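# Four arms lay jointed cable runway on three supports

## Task

Set the jointed cable runway down onto its three supports so that it sits between the lugs of each one, with one of its ends resting on the tallest support; then open the grippers and pull the arms away. It only counts if the runway stays in place on its own, without any robot holding it.

## Robot and tools

Robots: four identical i2rt Big YAM arms named arm1, arm2, arm3 and arm4. Each has six joints, a two-finger gripper and a wrist camera. Within 1.0 m of its joint 1 axis, an arm can reach with a fully stretched hand. With joints 1 and 6 at zero and the hand level and pointing forward, the wrist camera sits above the hand and looks toward the fingertips. Two fixed room cameras, cam_high and cam_low, are not attached to any arm. The wrist cameras are arm1_cam_wrist, arm2_cam_wrist, arm3_cam_wrist and arm4_cam_wrist.

Frame: everything is described in one shared scene frame with its origin on the floor and +z up. The "hand" is the point midway between the fingertips. The hand's z axis runs along the fingers, and its y axis is the direction in which the fingers open and close. No call takes Cartesian poses, and the feet positions are never printed.

execute_actions(actions, cameras): actions is a list holding exactly one action, or an empty list, which only reports state and images. An action is an object keyed by arm name. Each arm entry holds "joints", which maps joint names to absolute target values, not offsets. The names and ranges are:
- joint1_rad: -2.879 to 2.879 rad, tolerance ±0.045. Turns the whole arm about its foot; positive is counter-clockwise seen from above, and zero points the arm the way its foot faces.
- joint2_rad: 0 to 3.141, ±0.14. Shoulder. At zero the upper arm lies roughly level and points backward; increasing it lifts the arm up and then forward.
- joint3_rad: 0 to 3.019, ±0.09. Elbow. Zero folds the forearm back onto the upper arm; larger values open it.
- joint4_rad: -1.692 to 1.57, ±0.055. Hand pitch; positive tips the fingers up.
- joint5_rad: -1.57 to 1.57, ±0.03. Sideways hand swing; positive goes to the arm's right.
- joint6_rad: -2.094 to 2.094, ±0.035. Hand roll; positive is clockwise when seen from behind the hand.
- gripper_m: 0 to 0.093 m, ±0.003. This is the gap between fingertips. Grip force tops out near 50 to 62 N per pad, lower on some units.
Every motion in an action begins together, but each joint moves at its own pace, so the hand can sweep along a wide, unexpected path. A joint or arm you omit may keep pushing toward an earlier target. If any key is unknown or any value is outside its range, the whole call is rejected and nothing moves. cameras is a list of camera names, or "all"; if it is omitted, null or ["all"], every camera is returned, and [] returns none. The "pictures" line lists the returned images in order.

wait(seconds): from 0 to 10 seconds. It commands nothing, lets the simulation run, then returns state and images.

zoom_image(camera, region): gives a closer look at one camera's most recent full image. region is [x0, y0, x1, y1] in pixels, with the origin at the top-left, and at most 504 by 504.

finished_scene(scene): pass the current scene's integer number. It closes the scene permanently after the last command has been held, and it reports whether the goal was met. The goal must already be met and remain stable.

Reading results: joint_positions gives the current joint values. joint_status tells how each commanded joint finished:
- "off_target": the joint stopped short and may still be pushing.
- "contact_stop" or "time_out": the joint discards its target and holds where it stopped. A timed-out joint may instead keep a target limited to 0.375, 0.375, 0.113, 0.225, 0.075 and 0.3 rad from its current position (joints 1 to 6), keep pushing, and move there later if the way clears.
- "not_followed": a safety check blocked that arm's joint targets, and the result shows a "joint command not followed" line, usually with a "cause:" line. The gripper part of the command still runs. A blocked arm may retry those targets with every later action until new, acceptable targets arrive.
on_its_own lists what the robot is doing that this call did not command; "held at" is the joint's held target, not its actual position. To stop a joint from pushing, send it its reported position. A very small change from the current position may produce no motion. Joints carrying a load tend to sag.

Joint torques come in joint order without the gripper. They are total drive output, nonzero even in free air, and they include a per-arm offset and scale, friction and noise, so read them only as rough hints of contact.

Hazards: the arms do not stop on contact and can press very hard. A hard squeeze between two arms fails the run, and a hard collision may too. No line reports robot-to-robot contact. The self-collision and inter-arm check can react too late and ignores fingers, gripper housings and wrist cameras. Contact through a held or free object is not counted as robot contact. Arms run independently, so one stalled arm does not pause the others. Pushing or dropping anything off the work area or onto the floor fails the task. Drops, slips, slams and heavy pushes lower the result.

Heat: sustained effort warms the motors, even while you are deciding what to do next. Above 85 °C a MOTOR HOT warning appears. At 100 °C that arm's motors and gripper go limp until they cool, so the arm collapses; this is reported as an OVER-TEMPERATURE FAULT, and its joints show "limit_stop_at_motor_heat", after which you must resend the targets. After any stop, the remaining execute_actions, wait and finished_scene calls in the same reply are skipped. The robot keeps holding your last command while you think, so avoid leaving arms straining against loads or obstacles.

Each tool is called after "Request:" in YAML: its name, and indented under it one key for each argument.

## Session

Request:
execute_actions:
  actions: []

Scene clock: 0.00 s.
Joint torques (N m, as the arm reports them, + toward a larger angle): no reading
arm1.joint_positions: joint1_rad=+0.287 joint2_rad=+0.421 joint3_rad=+1.361 joint4_rad=-1.348 joint5_rad=+0.218 joint6_rad=-0.182 gripper_m=+0.094
arm1.joint_status: not commanded
arm1.hand: x=-0.9758 y=-0.1720 z=+1.5284 quat_wxyz=(-0.551, +0.198, -0.811, +0.030) (m; scene frame)
arm2.joint_positions: joint1_rad=+0.252 joint2_rad=+0.431 joint3_rad=+1.395 joint4_rad=-1.267 joint5_rad=+0.293 joint6_rad=+0.338 gripper_m=+0.094
arm2.joint_status: not commanded
arm2.hand: x=-0.2085 y=-0.5095 z=+1.5828 quat_wxyz=(-0.397, +0.443, -0.671, -0.444) (m; scene frame)
arm3.joint_positions: joint1_rad=+0.189 joint2_rad=+0.598 joint3_rad=+1.331 joint4_rad=-1.504 joint5_rad=-0.228 joint6_rad=-0.152 gripper_m=+0.094
arm3.joint_status: not commanded
arm3.hand: x=+0.2925 y=+0.1366 z=+1.5024 quat_wxyz=(-0.361, -0.439, -0.805, +0.168) (m; scene frame)
arm4.joint_positions: joint1_rad=+0.192 joint2_rad=+0.452 joint3_rad=+1.406 joint4_rad=-1.332 joint5_rad=+0.126 joint6_rad=-0.070 gripper_m=+0.094
arm4.joint_status: not commanded
arm4.hand: x=+0.9673 y=-0.1582 z=+1.6082 quat_wxyz=(+0.002, -0.819, -0.108, +0.563) (m; scene frame)
pictures: arm1_cam_wrist, arm2_cam_wrist, arm3_cam_wrist, arm4_cam_wrist, cam_high, cam_low
Images, in order (width x height): arm1_cam_wrist 616x616, arm2_cam_wrist 616x616, arm3_cam_wrist 616x616, arm4_cam_wrist 616x616, cam_high 504x504, cam_low 504x504.

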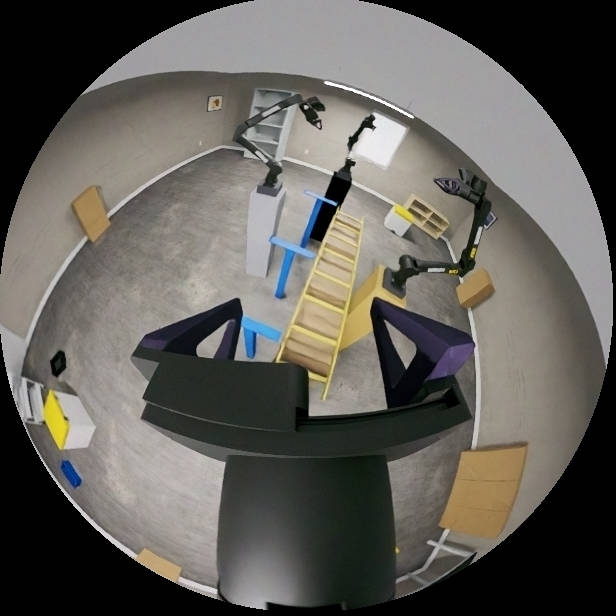

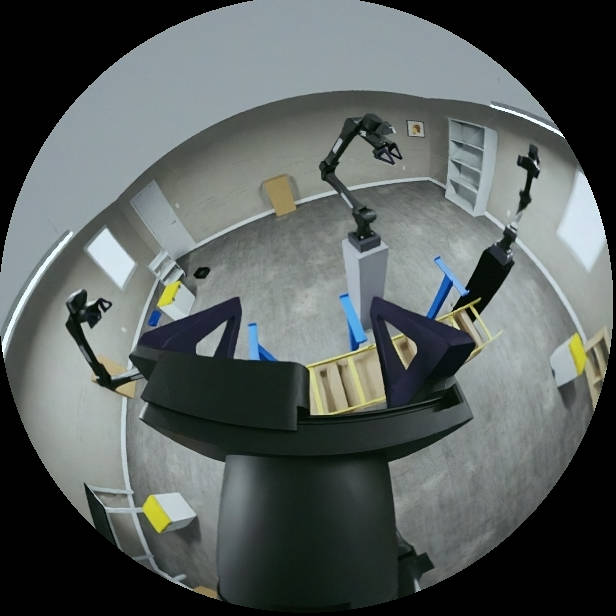

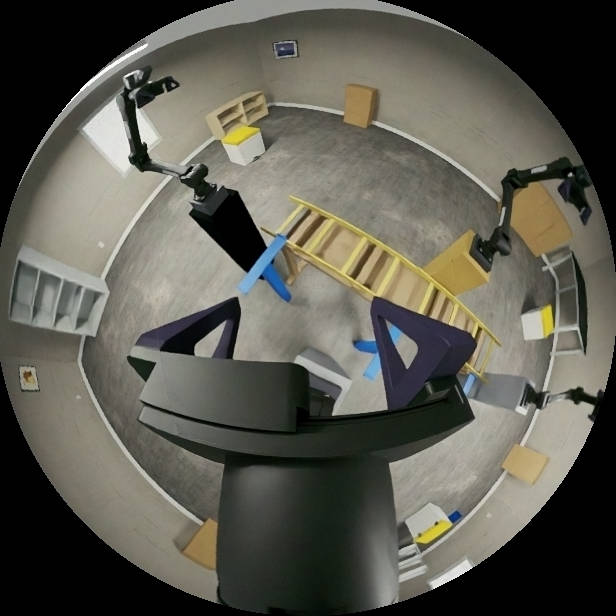

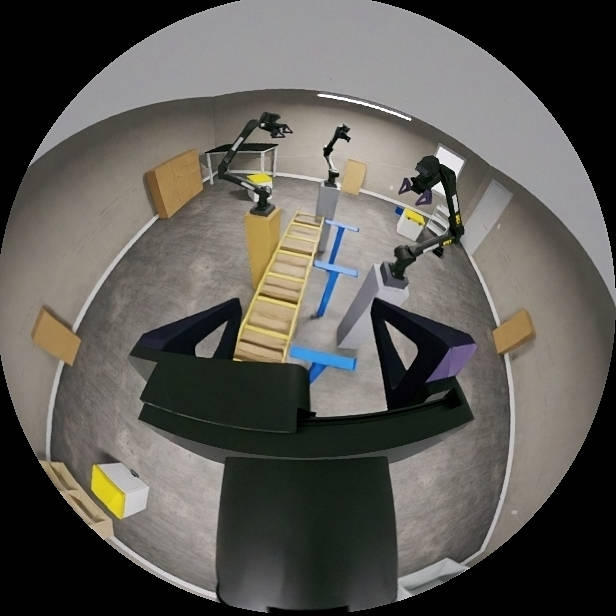

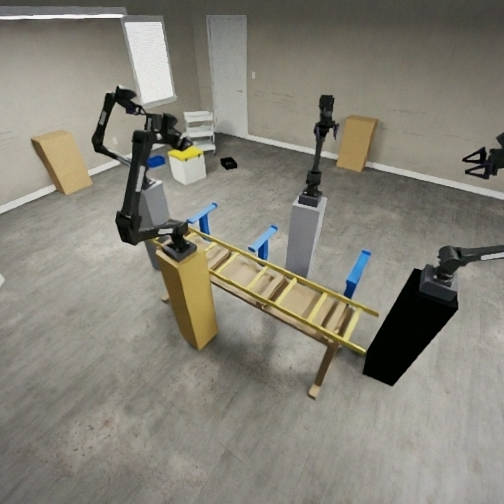

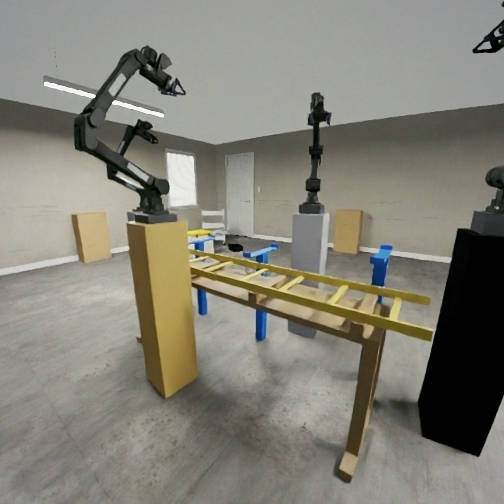

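Request:
zoom_image:
  camera: "cam_high"
  region: [130, 170, 400, 400]

Request:
zoom_image:
  camera: "arm3_cam_wrist"
  region: [220, 170, 520, 420]

Request:
execute_actions:
  actions:
    - {"arm1":{"joints":{"joint1_rad":0,"joint2_rad":1.2,"joint3_rad":1.2,"joint4_rad":-1.5,"joint5_rad":0,"joint6_rad":0}},"arm2":{"joints":{"joint1_rad":0,"joint2_rad":1.0,"joint3_rad":1.0,"joint4_rad":-1.5,"joint5_rad":0,"joint6_rad":0}},"arm3":{"joints":{"joint1_rad":0,"joint2_rad":1.0,"joint3_rad":1.0,"joint4_rad":-1.5,"joint5_rad":0,"joint6_rad":0}},"arm4":{"joints":{"joint1_rad":0,"joint2_rad":1.2,"joint3_rad":1.2,"joint4_rad":-1.5,"joint5_rad":0,"joint6_rad":0}}}

Region (130, 170, 400, 400) of cam_high's 504x504 image, scaled by 1.867, with more detail than that image has; it fills the top 429 rows of this view, and the rest is white.

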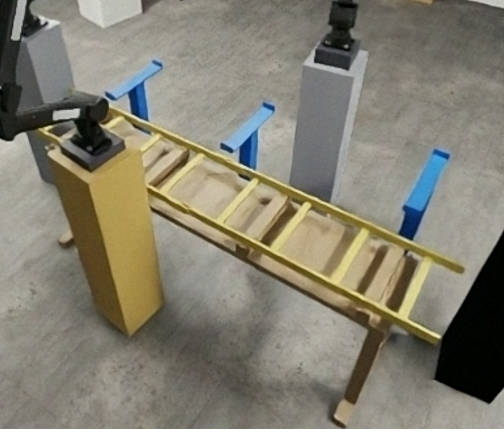

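Region (220, 170, 520, 420) of arm3_cam_wrist's 616x616 image, scaled by 1.680, with more detail than that image has.

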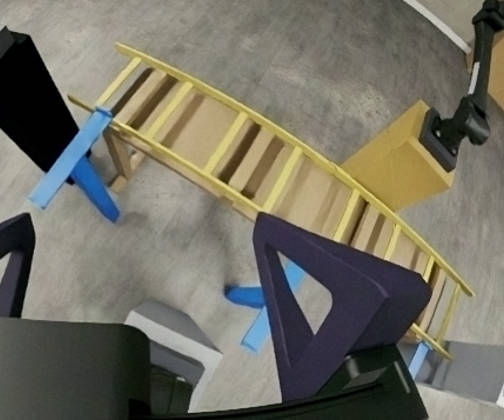

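Scene clock: 4.00 s.
Joint torques (N m, as the arm reports them, + toward a larger angle): arm1=[-1.4  -7.76  9.16  0.08 -0.09  0.16] | arm2=[-1.2  -8.59 10.26 -0.13 -0.09 -0.09] | arm3=[ 1.4  -7.78  9.77  0.54  0.25  0.11] | arm4=[-1.65 -7.91  9.85  0.15 -0.13  0.16]
arm1.joint_positions: joint1_rad=+0.009 joint2_rad=+1.190 joint3_rad=+1.207 joint4_rad=-1.488 joint5_rad=+0.003 joint6_rad=-0.013 gripper_m=+0.094
arm1.joint_status: all done
arm1.hand: x=-0.7828 y=-0.1539 z=+1.2373 quat_wxyz=(-0.048, +0.082, -0.995, +0.006) (m; scene frame)
arm2.joint_positions: joint1_rad=+0.008 joint2_rad=+1.005 joint3_rad=+0.984 joint4_rad=-1.482 joint5_rad=+0.004 joint6_rad=+0.008 gripper_m=+0.094
arm2.joint_status: all done
arm2.hand: x=-0.2131 y=-0.3954 z=+1.2225 quat_wxyz=(-0.021, +0.673, -0.739, -0.023) (m; scene frame)
arm3.joint_positions: joint1_rad=+0.000 joint2_rad=+1.006 joint3_rad=+0.985 joint4_rad=-1.504 joint5_rad=-0.004 joint6_rad=-0.009 gripper_m=+0.094
arm3.joint_status: all done
arm3.hand: x=+0.2270 y=+0.0519 z=+1.2481 quat_wxyz=(-0.016, -0.654, -0.756, +0.013) (m; scene frame)
arm4.joint_positions: joint1_rad=+0.004 joint2_rad=+1.207 joint3_rad=+1.202 joint4_rad=-1.488 joint5_rad=+0.002 joint6_rad=-0.014 gripper_m=+0.094
arm4.joint_status: all done
arm4.hand: x=+0.7751 y=-0.1605 z=+1.2921 quat_wxyz=(+0.006, -0.998, -0.047, +0.041) (m; scene frame)
pictures: arm1_cam_wrist, arm2_cam_wrist, arm3_cam_wrist, arm4_cam_wrist, cam_high, cam_low
Images, in order (width x height): arm1_cam_wrist 616x616, arm2_cam_wrist 616x616, arm3_cam_wrist 616x616, arm4_cam_wrist 616x616, cam_high 504x504, cam_low 504x504.

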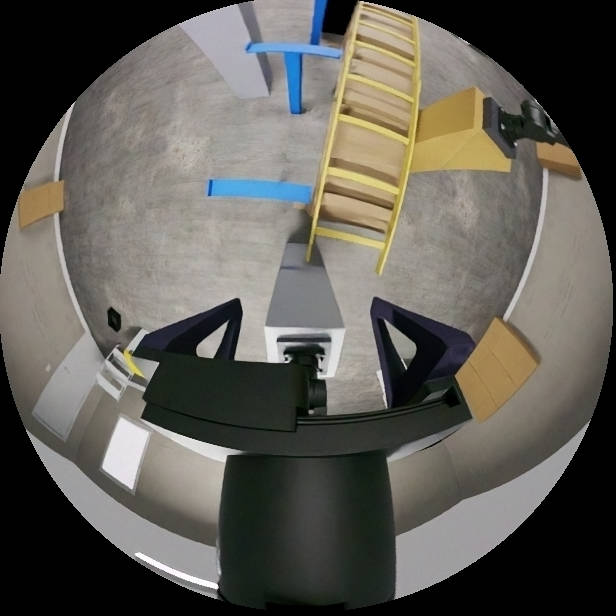

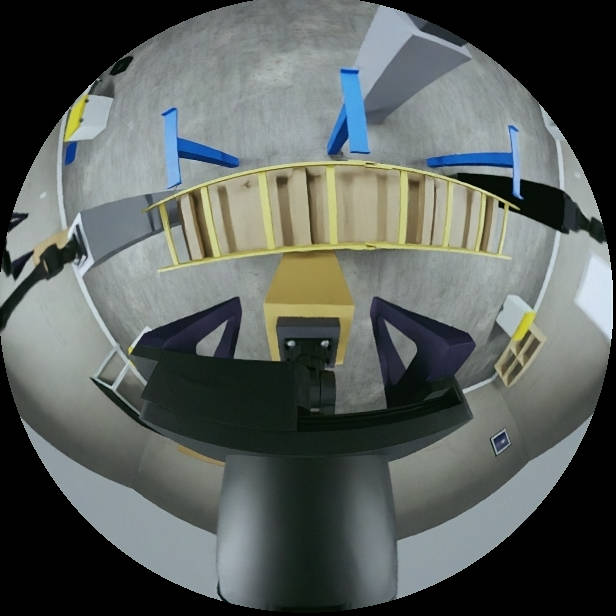

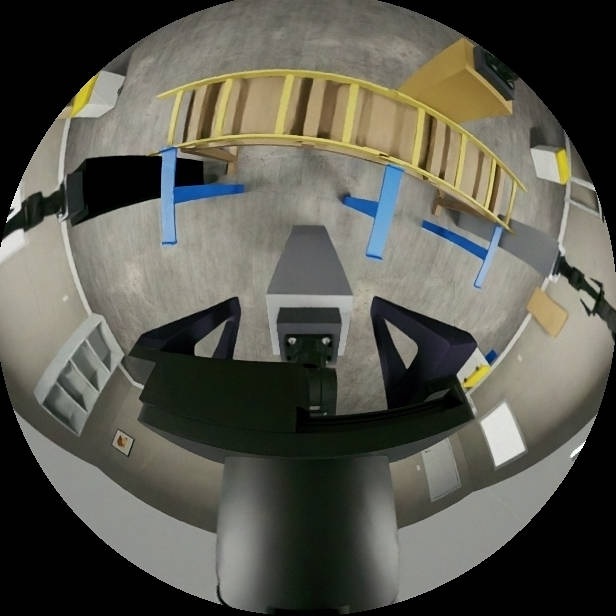

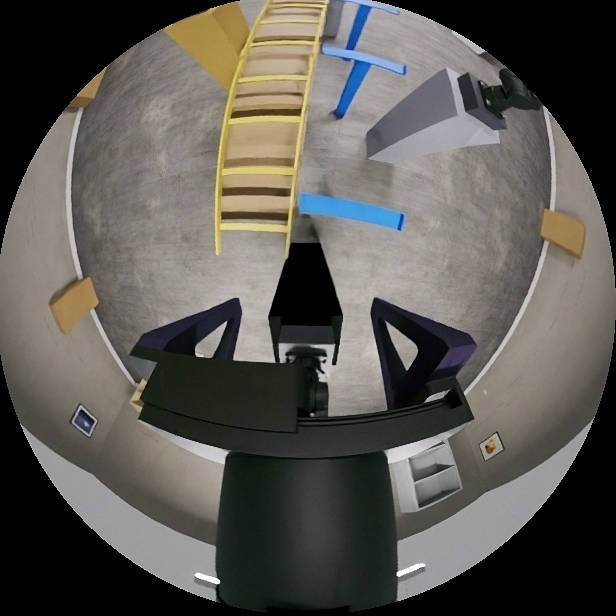

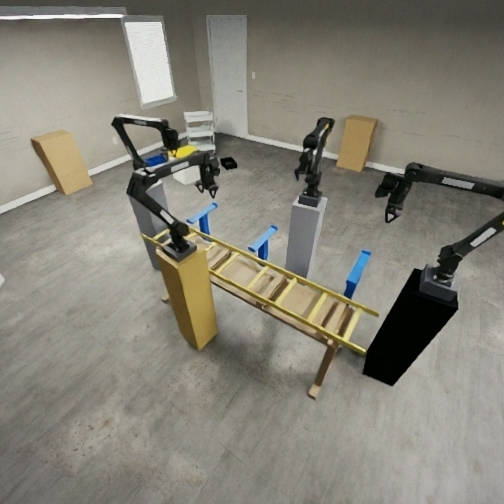

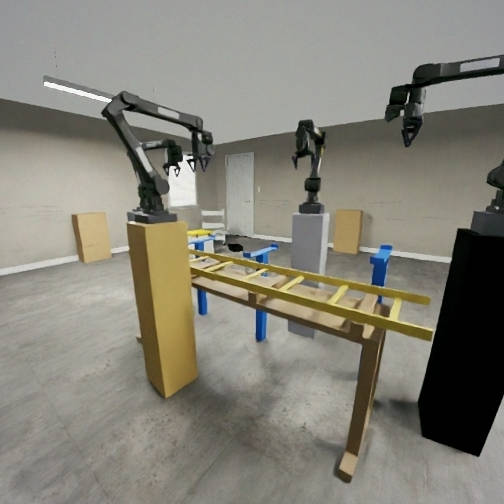

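Request:
execute_actions:
  actions:
    - {"arm1":{"joints":{"joint2_rad":1.8,"joint3_rad":1.8}},"arm2":{"joints":{"joint1_rad":0.6}},"arm3":{"joints":{"joint4_rad":-0.7}},"arm4":{"joints":{"joint3_rad":0.7,"joint4_rad":-1.0}}}
  cameras: []

Scene clock: 8.23 s.
Joint torques (N m, as the arm reports them, + toward a larger angle): arm1=[ -0.74 -17.25  14.02   0.41  -0.06   0.14] | arm2=[-0.56 -7.16 10.07 -0.2  -0.07 -0.09] | arm3=[ 1.39 -9.23 10.91  2.65  0.25  0.12] | arm4=[-1.67 -5.47  8.36  1.19 -0.13  0.15]
arm1.joint_positions: joint1_rad=+0.009 joint2_rad=+1.784 joint3_rad=+1.740 joint4_rad=-1.497 joint5_rad=+0.003 joint6_rad=-0.012 gripper_m=+0.094
arm1.joint_status: all done
arm1.hand: x=-0.5783 y=-0.1235 z=+1.1907 quat_wxyz=(-0.014, +0.082, -0.997, +0.009) (m; scene frame)
arm2.joint_positions: joint1_rad=+0.595 joint2_rad=+1.005 joint3_rad=+0.984 joint4_rad=-1.482 joint5_rad=+0.002 joint6_rad=+0.007 gripper_m=+0.094
arm2.joint_status: all done
arm2.hand: x=-0.3688 y=-0.4277 z=+1.2242 quat_wxyz=(-0.013, +0.858, -0.513, -0.031) (m; scene frame)
arm3.joint_positions: joint1_rad=+0.000 joint2_rad=+1.006 joint3_rad=+0.985 joint4_rad=-0.722 joint5_rad=-0.004 joint6_rad=-0.009 gripper_m=+0.094
arm3.joint_status: all done
arm3.hand: x=+0.2500 y=-0.1168 z=+1.3265 quat_wxyz=(-0.301, -0.599, -0.694, +0.264) (m; scene frame)
arm4.joint_positions: joint1_rad=+0.004 joint2_rad=+1.198 joint3_rad=+0.708 joint4_rad=-1.014 joint5_rad=+0.002 joint6_rad=-0.014 gripper_m=+0.094
arm4.joint_status: all done
arm4.hand: x=+0.8258 y=-0.1541 z=+1.1129 quat_wxyz=(+0.007, -0.998, -0.047, +0.034) (m; scene frame)
pictures: none
No camera images: the call's "cameras" was empty. Leave "cameras" out to get every camera's image.

Request:
execute_actions:
  actions:
    - {"arm1":{"joints":{"joint1_rad":-0.479,"joint2_rad":1.614,"joint3_rad":0.81,"joint4_rad":-0.767,"joint6_rad":1.231}},"arm2":{"joints":{"joint1_rad":0.392,"joint2_rad":1.628,"joint3_rad":0.748,"joint4_rad":-0.691,"joint6_rad":0.295}},"arm3":{"joints":{"joint1_rad":0.09,"joint2_rad":2.314,"joint3_rad":1.86,"joint4_rad":-1.083,"joint6_rad":0.226}},"arm4":{"joints":{"joint1_rad":0.443,"joint2_rad":1.813,"joint3_rad":0.856,"joint4_rad":-0.614,"joint6_rad":-1.05}}}

Scene clock: 19.80 s.
Joint torques (N m, as the arm reports them, + toward a larger angle): arm1=[  0.12 -11.49   6.01   0.94   0.06   0.17] | arm2=[ -0.59 -12.46   5.63   1.01   0.01   0.04] | arm3=[  1.06 -30.17  10.44  -0.29   0.21   0.11] | arm4=[ -1.83 -13.24   6.5    0.87  -0.12  -0.16]
arm1.joint_positions: joint1_rad=-0.489 joint2_rad=+1.606 joint3_rad=+0.818 joint4_rad=-0.780 joint5_rad=+0.002 joint6_rad=+1.218 gripper_m=+0.094
arm1.joint_status: all done
arm1.hand: x=-0.7794 y=-0.3380 z=+0.9609 quat_wxyz=(-0.007, -0.705, -0.709, +0.007) (m; scene frame)
arm2.joint_positions: joint1_rad=+0.392 joint2_rad=+1.617 joint3_rad=+0.745 joint4_rad=-0.709 joint5_rad=+0.002 joint6_rad=+0.287 gripper_m=+0.094
arm2.joint_status: all done
arm2.hand: x=-0.3426 y=-0.3350 z=+0.9576 quat_wxyz=(+0.007, +0.711, -0.703, +0.003) (m; scene frame)
arm3.joint_positions: joint1_rad=+0.095 joint2_rad=+2.326 joint3_rad=+1.822 joint4_rad=-1.072 joint5_rad=-0.002 joint6_rad=+0.216 gripper_m=+0.094
arm3.joint_status: all done
arm3.hand: x=+0.3404 y=-0.3262 z=+0.9421 quat_wxyz=(+0.004, -0.703, -0.711, -0.003) (m; scene frame)
arm4.joint_positions: joint1_rad=+0.450 joint2_rad=+1.820 joint3_rad=+0.846 joint4_rad=-0.628 joint5_rad=+0.000 joint6_rad=-1.036 gripper_m=+0.094
arm4.joint_status: all done
arm4.hand: x=+0.7889 y=-0.3233 z=+0.9471 quat_wxyz=(+0.001, -0.710, -0.704, -0.019) (m; scene frame)
pictures: arm1_cam_wrist, arm2_cam_wrist, arm3_cam_wrist, arm4_cam_wrist, cam_high, cam_low
Images, in order (width x height): arm1_cam_wrist 616x616, arm2_cam_wrist 616x616, arm3_cam_wrist 616x616, arm4_cam_wrist 616x616, cam_high 504x504, cam_low 504x504.

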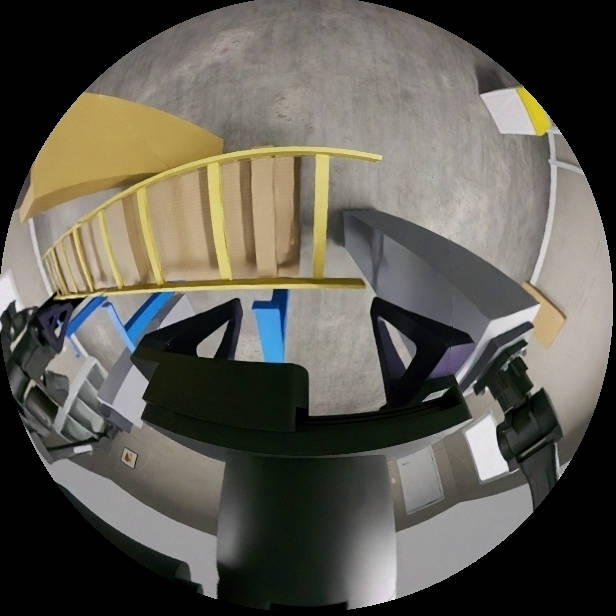

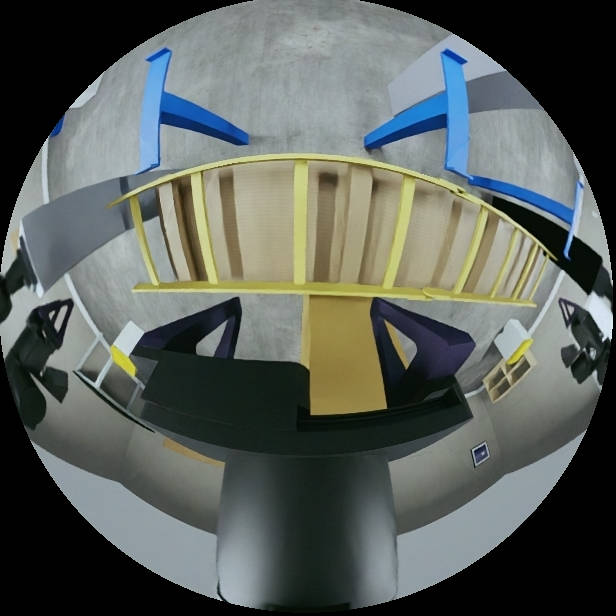

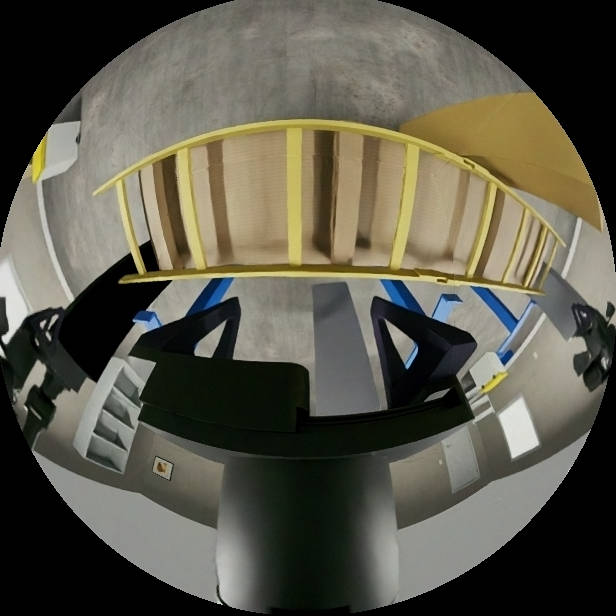

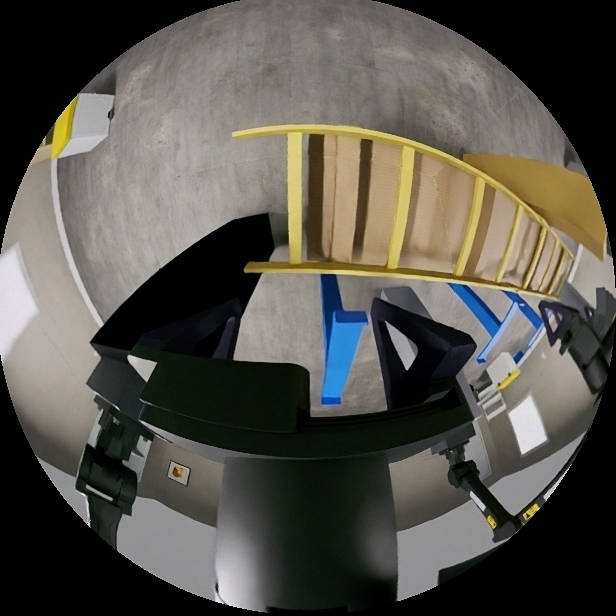

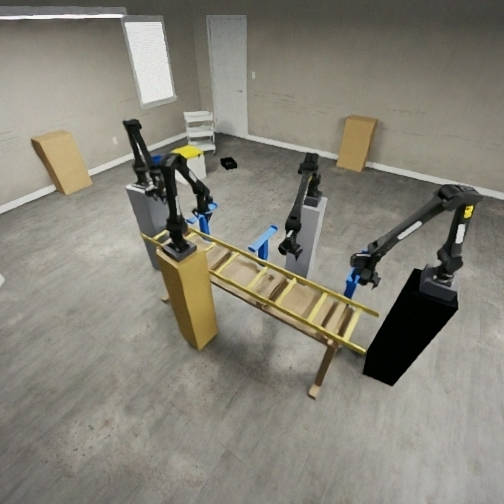

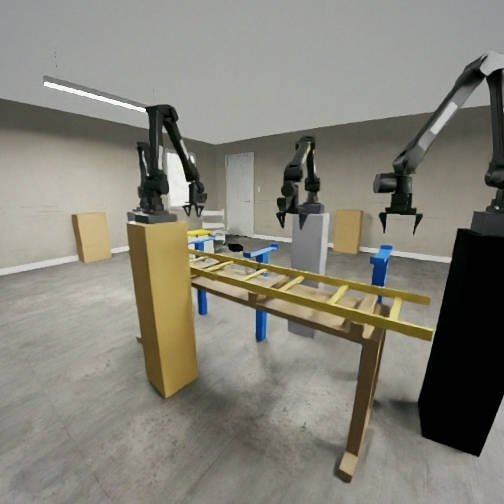

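Request:
execute_actions:
  actions:
    - {"arm1":{"joints":{"joint1_rad":-0.51,"joint2_rad":2.092,"joint3_rad":0.738,"joint4_rad":-0.205,"joint6_rad":1.21}},"arm2":{"joints":{"joint1_rad":0.446,"joint2_rad":2.157,"joint3_rad":0.742,"joint4_rad":-0.14,"joint6_rad":0.38}},"arm3":{"joints":{"joint1_rad":0.113,"joint2_rad":2.705,"joint3_rad":2.13,"joint4_rad":-0.94,"joint6_rad":0.285}},"arm4":{"joints":{"joint1_rad":0.587,"joint2_rad":2.3,"joint3_rad":0.94,"joint4_rad":-0.17,"joint6_rad":-0.875}}}

Scene clock: 25.87 s.
Joint torques (N m, as the arm reports them, + toward a larger angle): arm1=[ -1.38 -12.53   2.21   0.96   0.06  -0.06] | arm2=[ -1.26 -15.61   1.18   1.14   0.06   0.02] | arm3=[  1.96 -32.35   8.52   0.47   0.21   0.11] | arm4=[ -1.93 -15.89   2.32   0.97  -0.11   0.16]
arm1.joint_positions: joint1_rad=-0.497 joint2_rad=+2.076 joint3_rad=+0.742 joint4_rad=-0.218 joint5_rad=+0.002 joint6_rad=+1.218 gripper_m=+0.094
arm1.joint_status: all done
arm1.hand: x=-0.7941 y=-0.3388 z=+0.7829 quat_wxyz=(-0.014, -0.708, -0.706, +0.003) (m; scene frame)
arm2.joint_positions: joint1_rad=+0.443 joint2_rad=+2.150 joint3_rad=+0.742 joint4_rad=-0.159 joint5_rad=+0.002 joint6_rad=+0.372 gripper_m=+0.094
arm2.joint_status: all done
arm2.hand: x=-0.3606 y=-0.3432 z=+0.7778 quat_wxyz=(+0.004, +0.699, -0.715, -0.003) (m; scene frame)
arm3.joint_positions: joint1_rad=+0.109 joint2_rad=+2.716 joint3_rad=+2.109 joint4_rad=-0.945 joint5_rad=-0.002 joint6_rad=+0.276 gripper_m=+0.094
arm3.joint_status: all done
arm3.hand: x=+0.3609 y=-0.3713 z=+0.7744 quat_wxyz=(-0.006, -0.719, -0.695, +0.003) (m; scene frame)
arm4.joint_positions: joint1_rad=+0.592 joint2_rad=+2.305 joint3_rad=+0.940 joint4_rad=-0.183 joint5_rad=+0.000 joint6_rad=-0.889 gripper_m=+0.094
arm4.joint_status: all done
arm4.hand: x=+0.8023 y=-0.3802 z=+0.7738 quat_wxyz=(+0.007, -0.712, -0.702, +0.008) (m; scene frame)
pictures: arm1_cam_wrist, arm2_cam_wrist, arm3_cam_wrist, arm4_cam_wrist, cam_high, cam_low
Images, in order (width x height): arm1_cam_wrist 616x616, arm2_cam_wrist 616x616, arm3_cam_wrist 616x616, arm4_cam_wrist 616x616, cam_high 504x504, cam_low 504x504.

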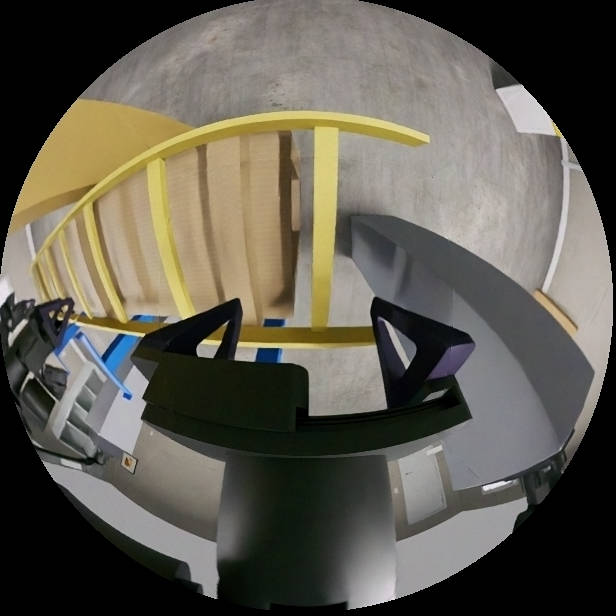

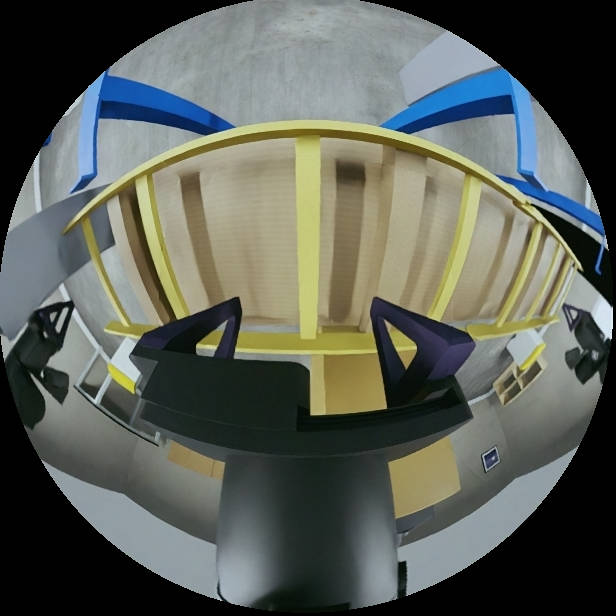

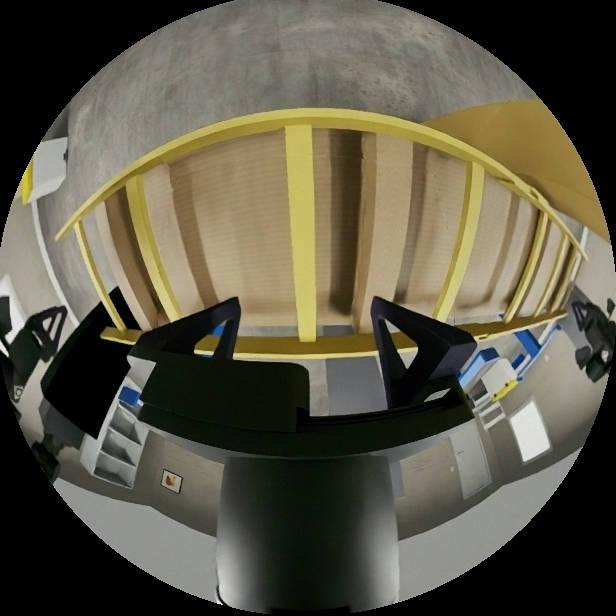

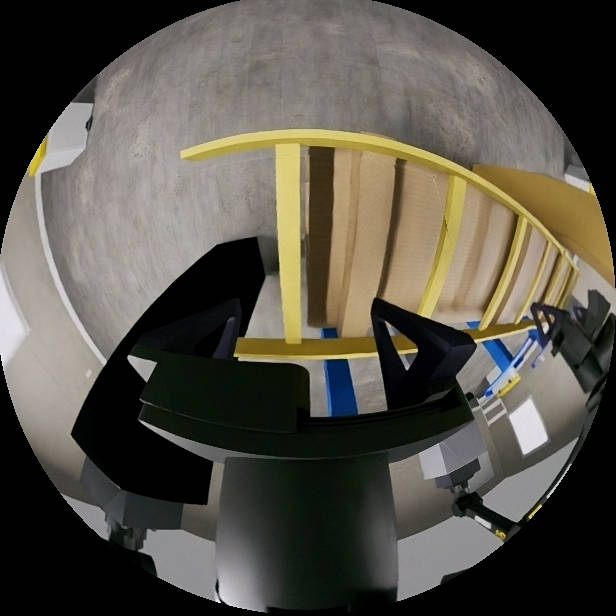

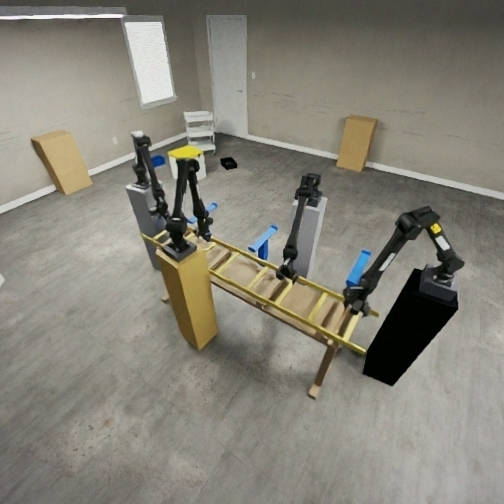

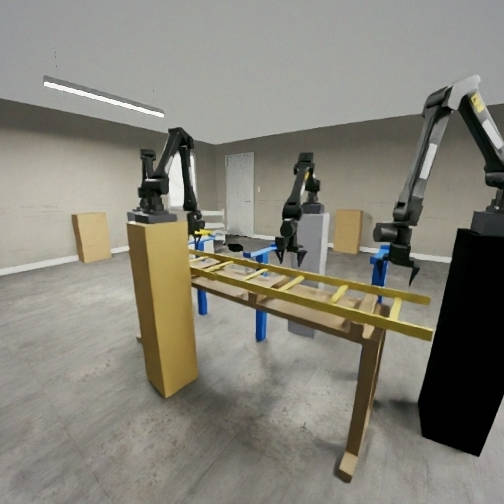

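Request:
execute_actions:
  actions:
    - {"arm1":{"joints":{"joint2_rad":2.475,"joint3_rad":0.862,"joint4_rad":0.04,"gripper_m":0.07}},"arm2":{"joints":{"joint2_rad":2.532,"joint3_rad":0.896,"joint4_rad":0.075,"gripper_m":0.07}},"arm3":{"joints":{"joint1_rad":0.122,"joint2_rad":2.975,"joint3_rad":2.345,"joint4_rad":-0.905,"joint6_rad":0.26,"gripper_m":0.07}},"arm4":{"joints":{"joint1_rad":0.6,"joint2_rad":2.625,"joint3_rad":1.074,"joint4_rad":-0.003,"gripper_m":0.07}}}

Scene clock: 29.57 s.
Joint torques (N m, as the arm reports them, + toward a larger angle): arm1=[ -1.25 -11.15  -0.21   0.93   0.11  -0.1 ] | arm2=[ -0.79 -18.58  -0.7    0.66   0.    -0.06] | arm3=[  1.93 -31.29   8.7    0.55   0.21  -0.06] | arm4=[ -1.   -15.97   1.03   0.64  -0.11   0.16]
arm1.joint_positions: joint1_rad=-0.497 joint2_rad=+2.427 joint3_rad=+0.868 joint4_rad=+0.030 joint5_rad=+0.003 joint6_rad=+1.218 gripper_m=+0.070
arm1.joint_status: all done
arm1.hand: x=-0.7865 y=-0.3437 z=+0.6709 quat_wxyz=(-0.025, -0.708, -0.706, -0.001) (m; scene frame)
arm2.joint_positions: joint1_rad=+0.443 joint2_rad=+2.536 joint3_rad=+0.893 joint4_rad=+0.060 joint5_rad=+0.002 joint6_rad=+0.372 gripper_m=+0.070
arm2.joint_status: all done
arm2.hand: x=-0.3593 y=-0.3509 z=+0.6536 quat_wxyz=(+0.007, +0.699, -0.715, +0.004) (m; scene frame)
arm3.joint_positions: joint1_rad=+0.116 joint2_rad=+2.974 joint3_rad=+2.321 joint4_rad=-0.912 joint5_rad=-0.002 joint6_rad=+0.269 gripper_m=+0.070
arm3.joint_status: all done
arm3.hand: x=+0.3651 y=-0.3675 z=+0.6612 quat_wxyz=(-0.001, -0.714, -0.700, +0.000) (m; scene frame)
arm4.joint_positions: joint1_rad=+0.592 joint2_rad=+2.629 joint3_rad=+1.068 joint4_rad=-0.008 joint5_rad=+0.000 joint6_rad=-0.888 gripper_m=+0.070
arm4.joint_status: all done
arm4.hand: x=+0.8183 y=-0.3658 z=+0.6566 quat_wxyz=(+0.005, -0.712, -0.702, -0.003) (m; scene frame)
pictures: arm1_cam_wrist, arm2_cam_wrist, arm3_cam_wrist, arm4_cam_wrist, cam_high, cam_low
Images, in order (width x height): arm1_cam_wrist 616x616, arm2_cam_wrist 616x616, arm3_cam_wrist 616x616, arm4_cam_wrist 616x616, cam_high 504x504, cam_low 504x504.

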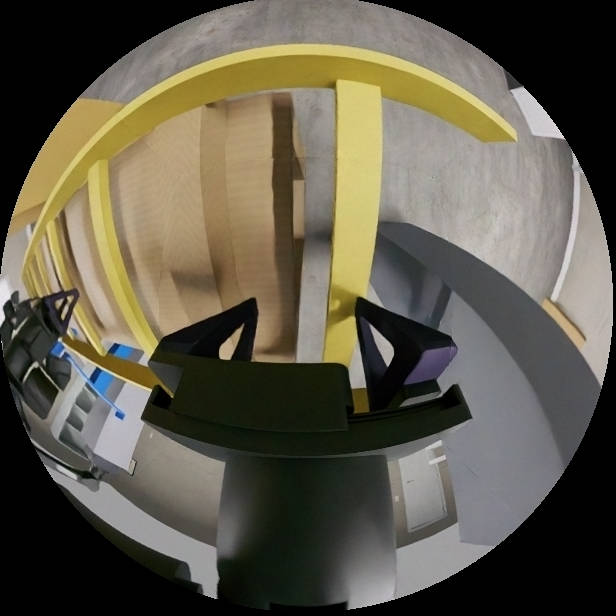

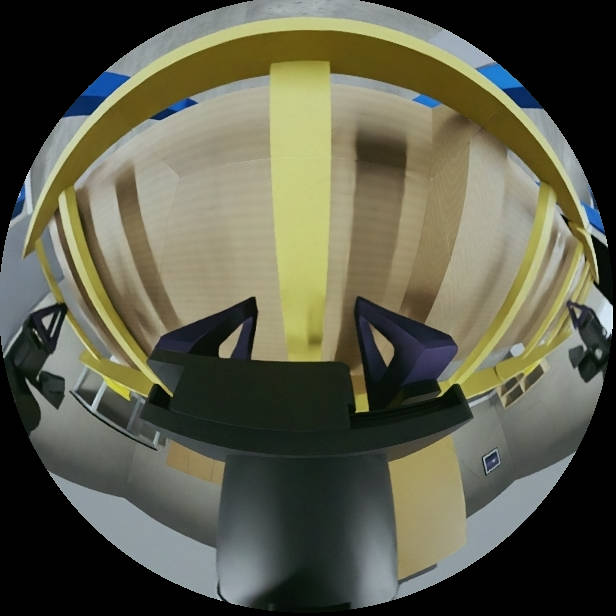

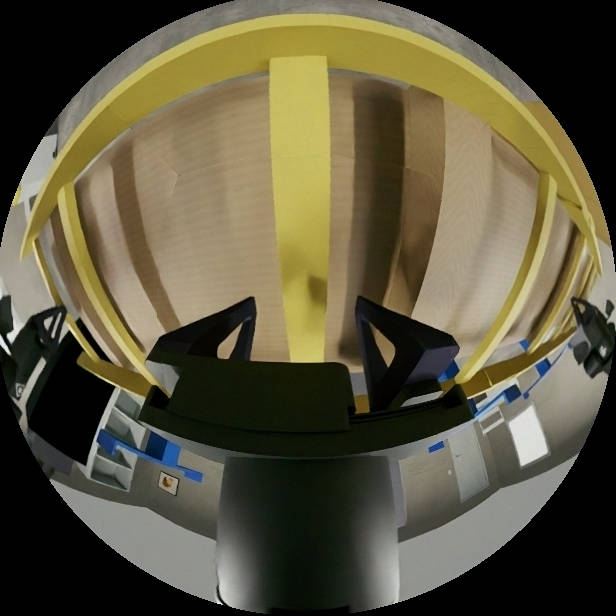

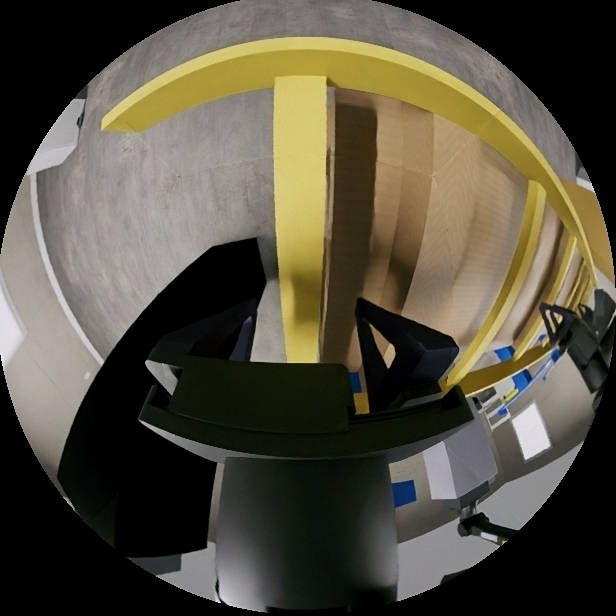

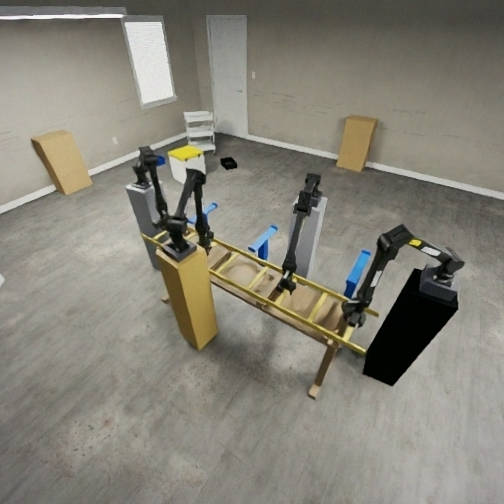

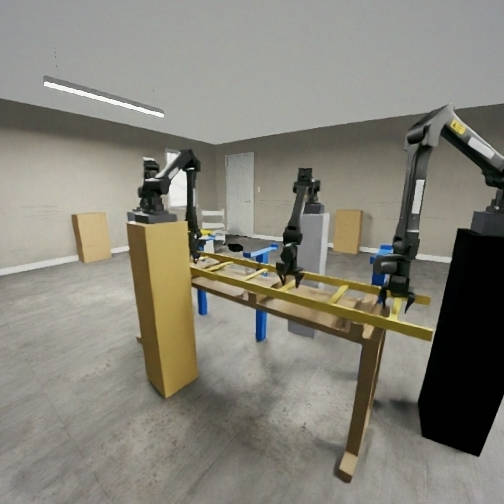

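Request:
execute_actions:
  actions:
    - {"arm1":{"joints":{"joint2_rad":2.42,"joint3_rad":0.81,"gripper_m":0.093}},"arm2":{"joints":{"joint1_rad":0.46,"joint2_rad":2.572,"joint3_rad":0.936}},"arm3":{"joints":{"joint1_rad":0.128,"joint2_rad":3.03,"joint3_rad":2.40}},"arm4":{"joints":{"joint1_rad":0.61,"joint2_rad":2.67,"joint3_rad":1.105}}}
  cameras: []

Request:
execute_actions:
  actions:
    - {"arm1":{"joints":{"joint2_rad":2.52,"joint3_rad":0.865,"joint4_rad":0.075}}}

Scene clock: 31.77 s.
Joint torques (N m, as the arm reports them, + toward a larger angle): arm1=[ -1.48 -15.06  -0.01   0.53   0.04  -0.1 ] | arm2=[ -0.03 -15.85  -0.58   1.26  -0.02   0.03] | arm3=[  1.62 -28.05   9.75   0.6    0.21  -0.06] | arm4=[ -1.13 -14.81   0.89   0.67  -0.1    0.15]
arm1.joint_positions: joint1_rad=-0.498 joint2_rad=+2.426 joint3_rad=+0.808 joint4_rad=+0.036 joint5_rad=+0.001 joint6_rad=+1.218 gripper_m=+0.093
arm1.joint_status: all done
arm1.hand: x=-0.8198 y=-0.3312 z=+0.6712 quat_wxyz=(-0.001, -0.708, -0.706, +0.009) (m; scene frame)
arm2.joint_positions: joint1_rad=+0.449 joint2_rad=+2.546 joint3_rad=+0.936 joint4_rad=+0.060 joint5_rad=+0.002 joint6_rad=+0.372 gripper_m=+0.070
arm2.joint_status: all done
arm2.hand: x=-0.3693 y=-0.3303 z=+0.6496 quat_wxyz=(+0.000, +0.701, -0.713, -0.011) (m; scene frame)
arm3.joint_positions: joint1_rad=+0.121 joint2_rad=+2.985 joint3_rad=+2.364 joint4_rad=-0.912 joint5_rad=-0.002 joint6_rad=+0.269 gripper_m=+0.070
arm3.joint_status: all done
arm3.hand: x=+0.3727 y=-0.3813 z=+0.6671 quat_wxyz=(-0.015, -0.712, -0.702, +0.008) (m; scene frame)
arm4.joint_positions: joint1_rad=+0.605 joint2_rad=+2.652 joint3_rad=+1.102 joint4_rad=-0.008 joint5_rad=+0.000 joint6_rad=-0.888 gripper_m=+0.070
arm4.joint_status: all done
arm4.hand: x=+0.8138 y=-0.3754 z=+0.6481 quat_wxyz=(+0.006, -0.708, -0.706, +0.002) (m; scene frame)
pictures: none
No camera images: the call's "cameras" was empty. Leave "cameras" out to get every camera's image.

Scene clock: 32.60 s.
Joint torques (N m, as the arm reports them, + toward a larger angle): arm1=[ -1.42 -13.06  -0.21   0.6    0.13  -0.05] | arm2=[ -0.12 -15.37  -0.54   1.     0.04   0.06] | arm3=[  1.97 -27.55   9.73   0.6    0.21  -0.06] | arm4=[ -1.07 -14.74   0.89   0.65  -0.1    0.15]
arm1.joint_positions: joint1_rad=-0.498 joint2_rad=+2.493 joint3_rad=+0.868 joint4_rad=+0.068 joint5_rad=+0.001 joint6_rad=+1.218 gripper_m=+0.093
arm1.joint_status: all done
arm1.hand: x=-0.8056 y=-0.3368 z=+0.6487 quat_wxyz=(-0.011, -0.708, -0.706, +0.004) (m; scene frame)
arm2.joint_positions: joint1_rad=+0.449 joint2_rad=+2.546 joint3_rad=+0.936 joint4_rad=+0.060 joint5_rad=+0.002 joint6_rad=+0.372 gripper_m=+0.070
arm2.joint_status: not commanded
arm2.hand: x=-0.3693 y=-0.3303 z=+0.6496 quat_wxyz=(+0.000, +0.701, -0.713, -0.011) (m; scene frame)
arm3.joint_positions: joint1_rad=+0.121 joint2_rad=+2.985 joint3_rad=+2.364 joint4_rad=-0.912 joint5_rad=-0.002 joint6_rad=+0.269 gripper_m=+0.070
arm3.joint_status: not commanded
arm3.hand: x=+0.3727 y=-0.3813 z=+0.6671 quat_wxyz=(-0.015, -0.712, -0.702, +0.008) (m; scene frame)
arm4.joint_positions: joint1_rad=+0.605 joint2_rad=+2.652 joint3_rad=+1.102 joint4_rad=-0.008 joint5_rad=+0.000 joint6_rad=-0.888 gripper_m=+0.070
arm4.joint_status: not commanded
arm4.hand: x=+0.8138 y=-0.3754 z=+0.6481 quat_wxyz=(+0.006, -0.708, -0.706, +0.002) (m; scene frame)
pictures: arm1_cam_wrist, arm2_cam_wrist, arm3_cam_wrist, arm4_cam_wrist, cam_high, cam_low
Images, in order (width x height): arm1_cam_wrist 616x616, arm2_cam_wrist 616x616, arm3_cam_wrist 616x616, arm4_cam_wrist 616x616, cam_high 504x504, cam_low 504x504.

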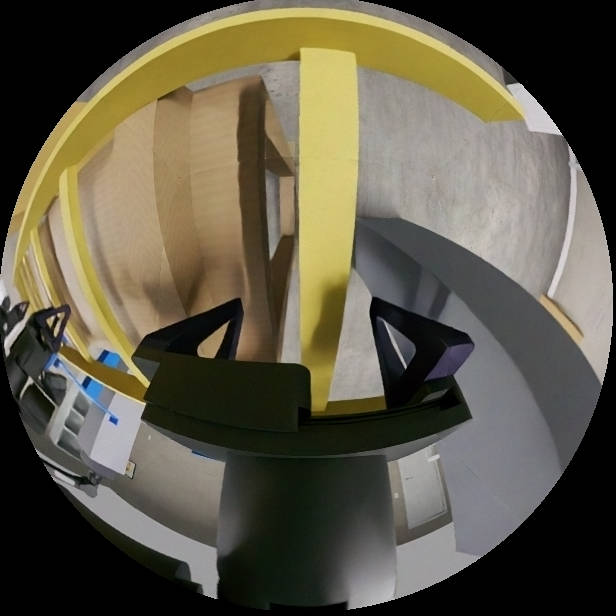

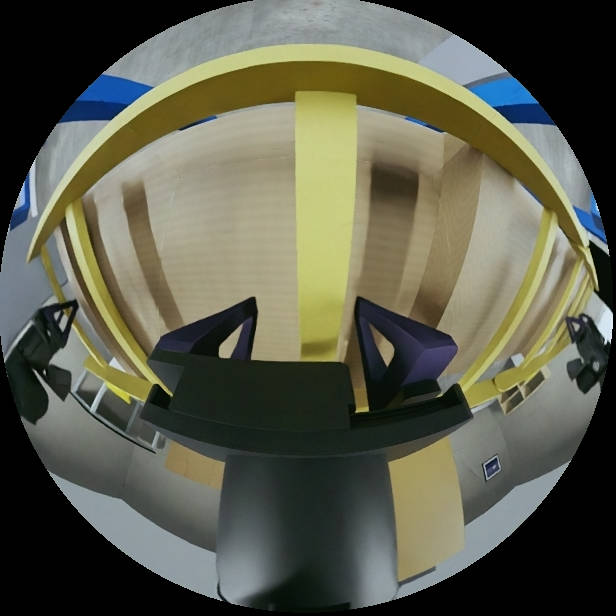

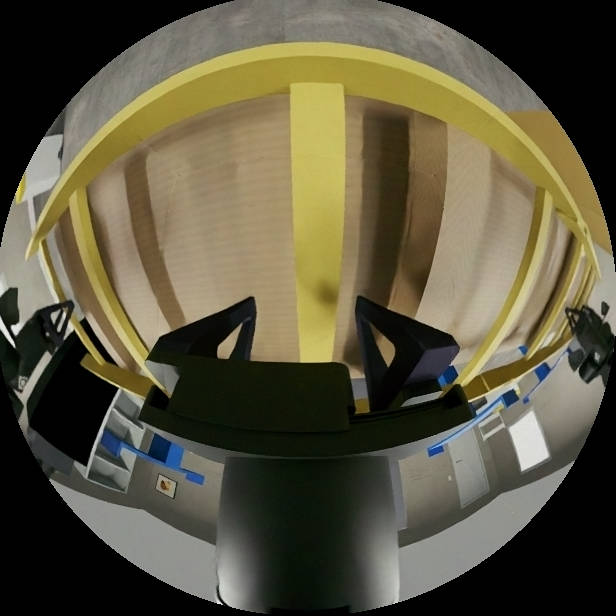

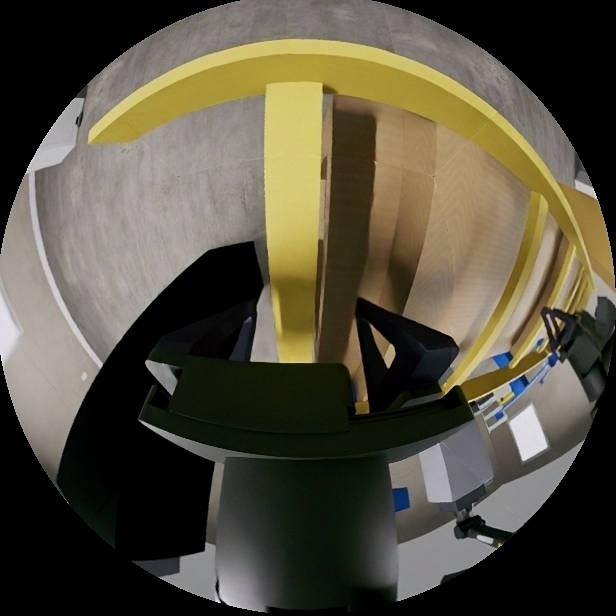

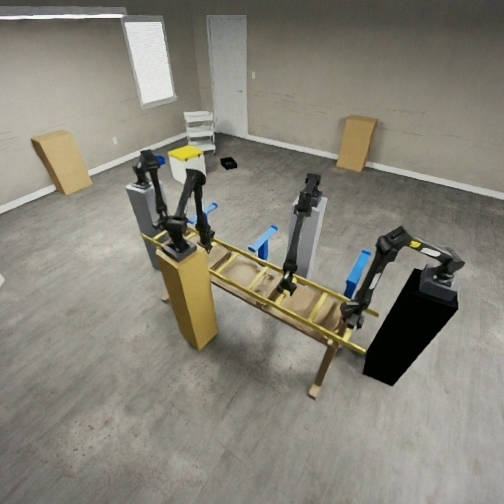

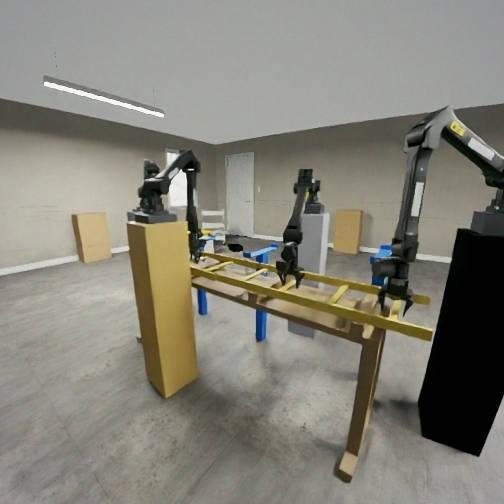

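J2 friction; push a little further.

Request:
execute_actions:
  actions:
    - {"arm1":{"joints":{"joint2_rad":2.54}},"arm2":{"joints":{"joint2_rad":2.6}},"arm3":{"joints":{"joint2_rad":3.07}},"arm4":{"joints":{"joint2_rad":2.69}}}
  cameras: []

Scene clock: 34.03 s.
Joint torques (N m, as the arm reports them, + toward a larger angle): arm1=[ -1.05 -11.61  -0.61   0.46   0.18  -0.06] | arm2=[  0.23 -15.56  -0.99   0.79   0.02   0.  ] | arm3=[  1.97 -28.69   9.04   0.5    0.21  -0.06] | arm4=[ -1.13 -14.61   0.58   0.61  -0.1    0.15]
arm1.joint_positions: joint1_rad=-0.498 joint2_rad=+2.507 joint3_rad=+0.868 joint4_rad=+0.068 joint5_rad=+0.001 joint6_rad=+1.218 gripper_m=+0.093
arm1.joint_status: all done
arm1.hand: x=-0.8116 y=-0.3347 z=+0.6441 quat_wxyz=(-0.005, -0.708, -0.706, +0.007) (m; scene frame)
arm2.joint_positions: joint1_rad=+0.449 joint2_rad=+2.582 joint3_rad=+0.936 joint4_rad=+0.060 joint5_rad=+0.002 joint6_rad=+0.372 gripper_m=+0.070
arm2.joint_status: all done
arm2.hand: x=-0.3634 y=-0.3466 z=+0.6375 quat_wxyz=(+0.007, +0.701, -0.713, +0.005) (m; scene frame)
arm3.joint_positions: joint1_rad=+0.121 joint2_rad=+3.041 joint3_rad=+2.369 joint4_rad=-0.912 joint5_rad=-0.002 joint6_rad=+0.269 gripper_m=+0.070
arm3.joint_status: all done
arm3.hand: x=+0.3662 y=-0.3570 z=+0.6302 quat_wxyz=(+0.007, -0.712, -0.702, -0.004) (m; scene frame)
arm4.joint_positions: joint1_rad=+0.605 joint2_rad=+2.676 joint3_rad=+1.102 joint4_rad=-0.008 joint5_rad=+0.000 joint6_rad=-0.888 gripper_m=+0.070
arm4.joint_status: all done
arm4.hand: x=+0.8233 y=-0.3676 z=+0.6394 quat_wxyz=(+0.005, -0.708, -0.706, -0.009) (m; scene frame)
pictures: none
No camera images: the call's "cameras" was empty. Leave "cameras" out to get every camera's image.


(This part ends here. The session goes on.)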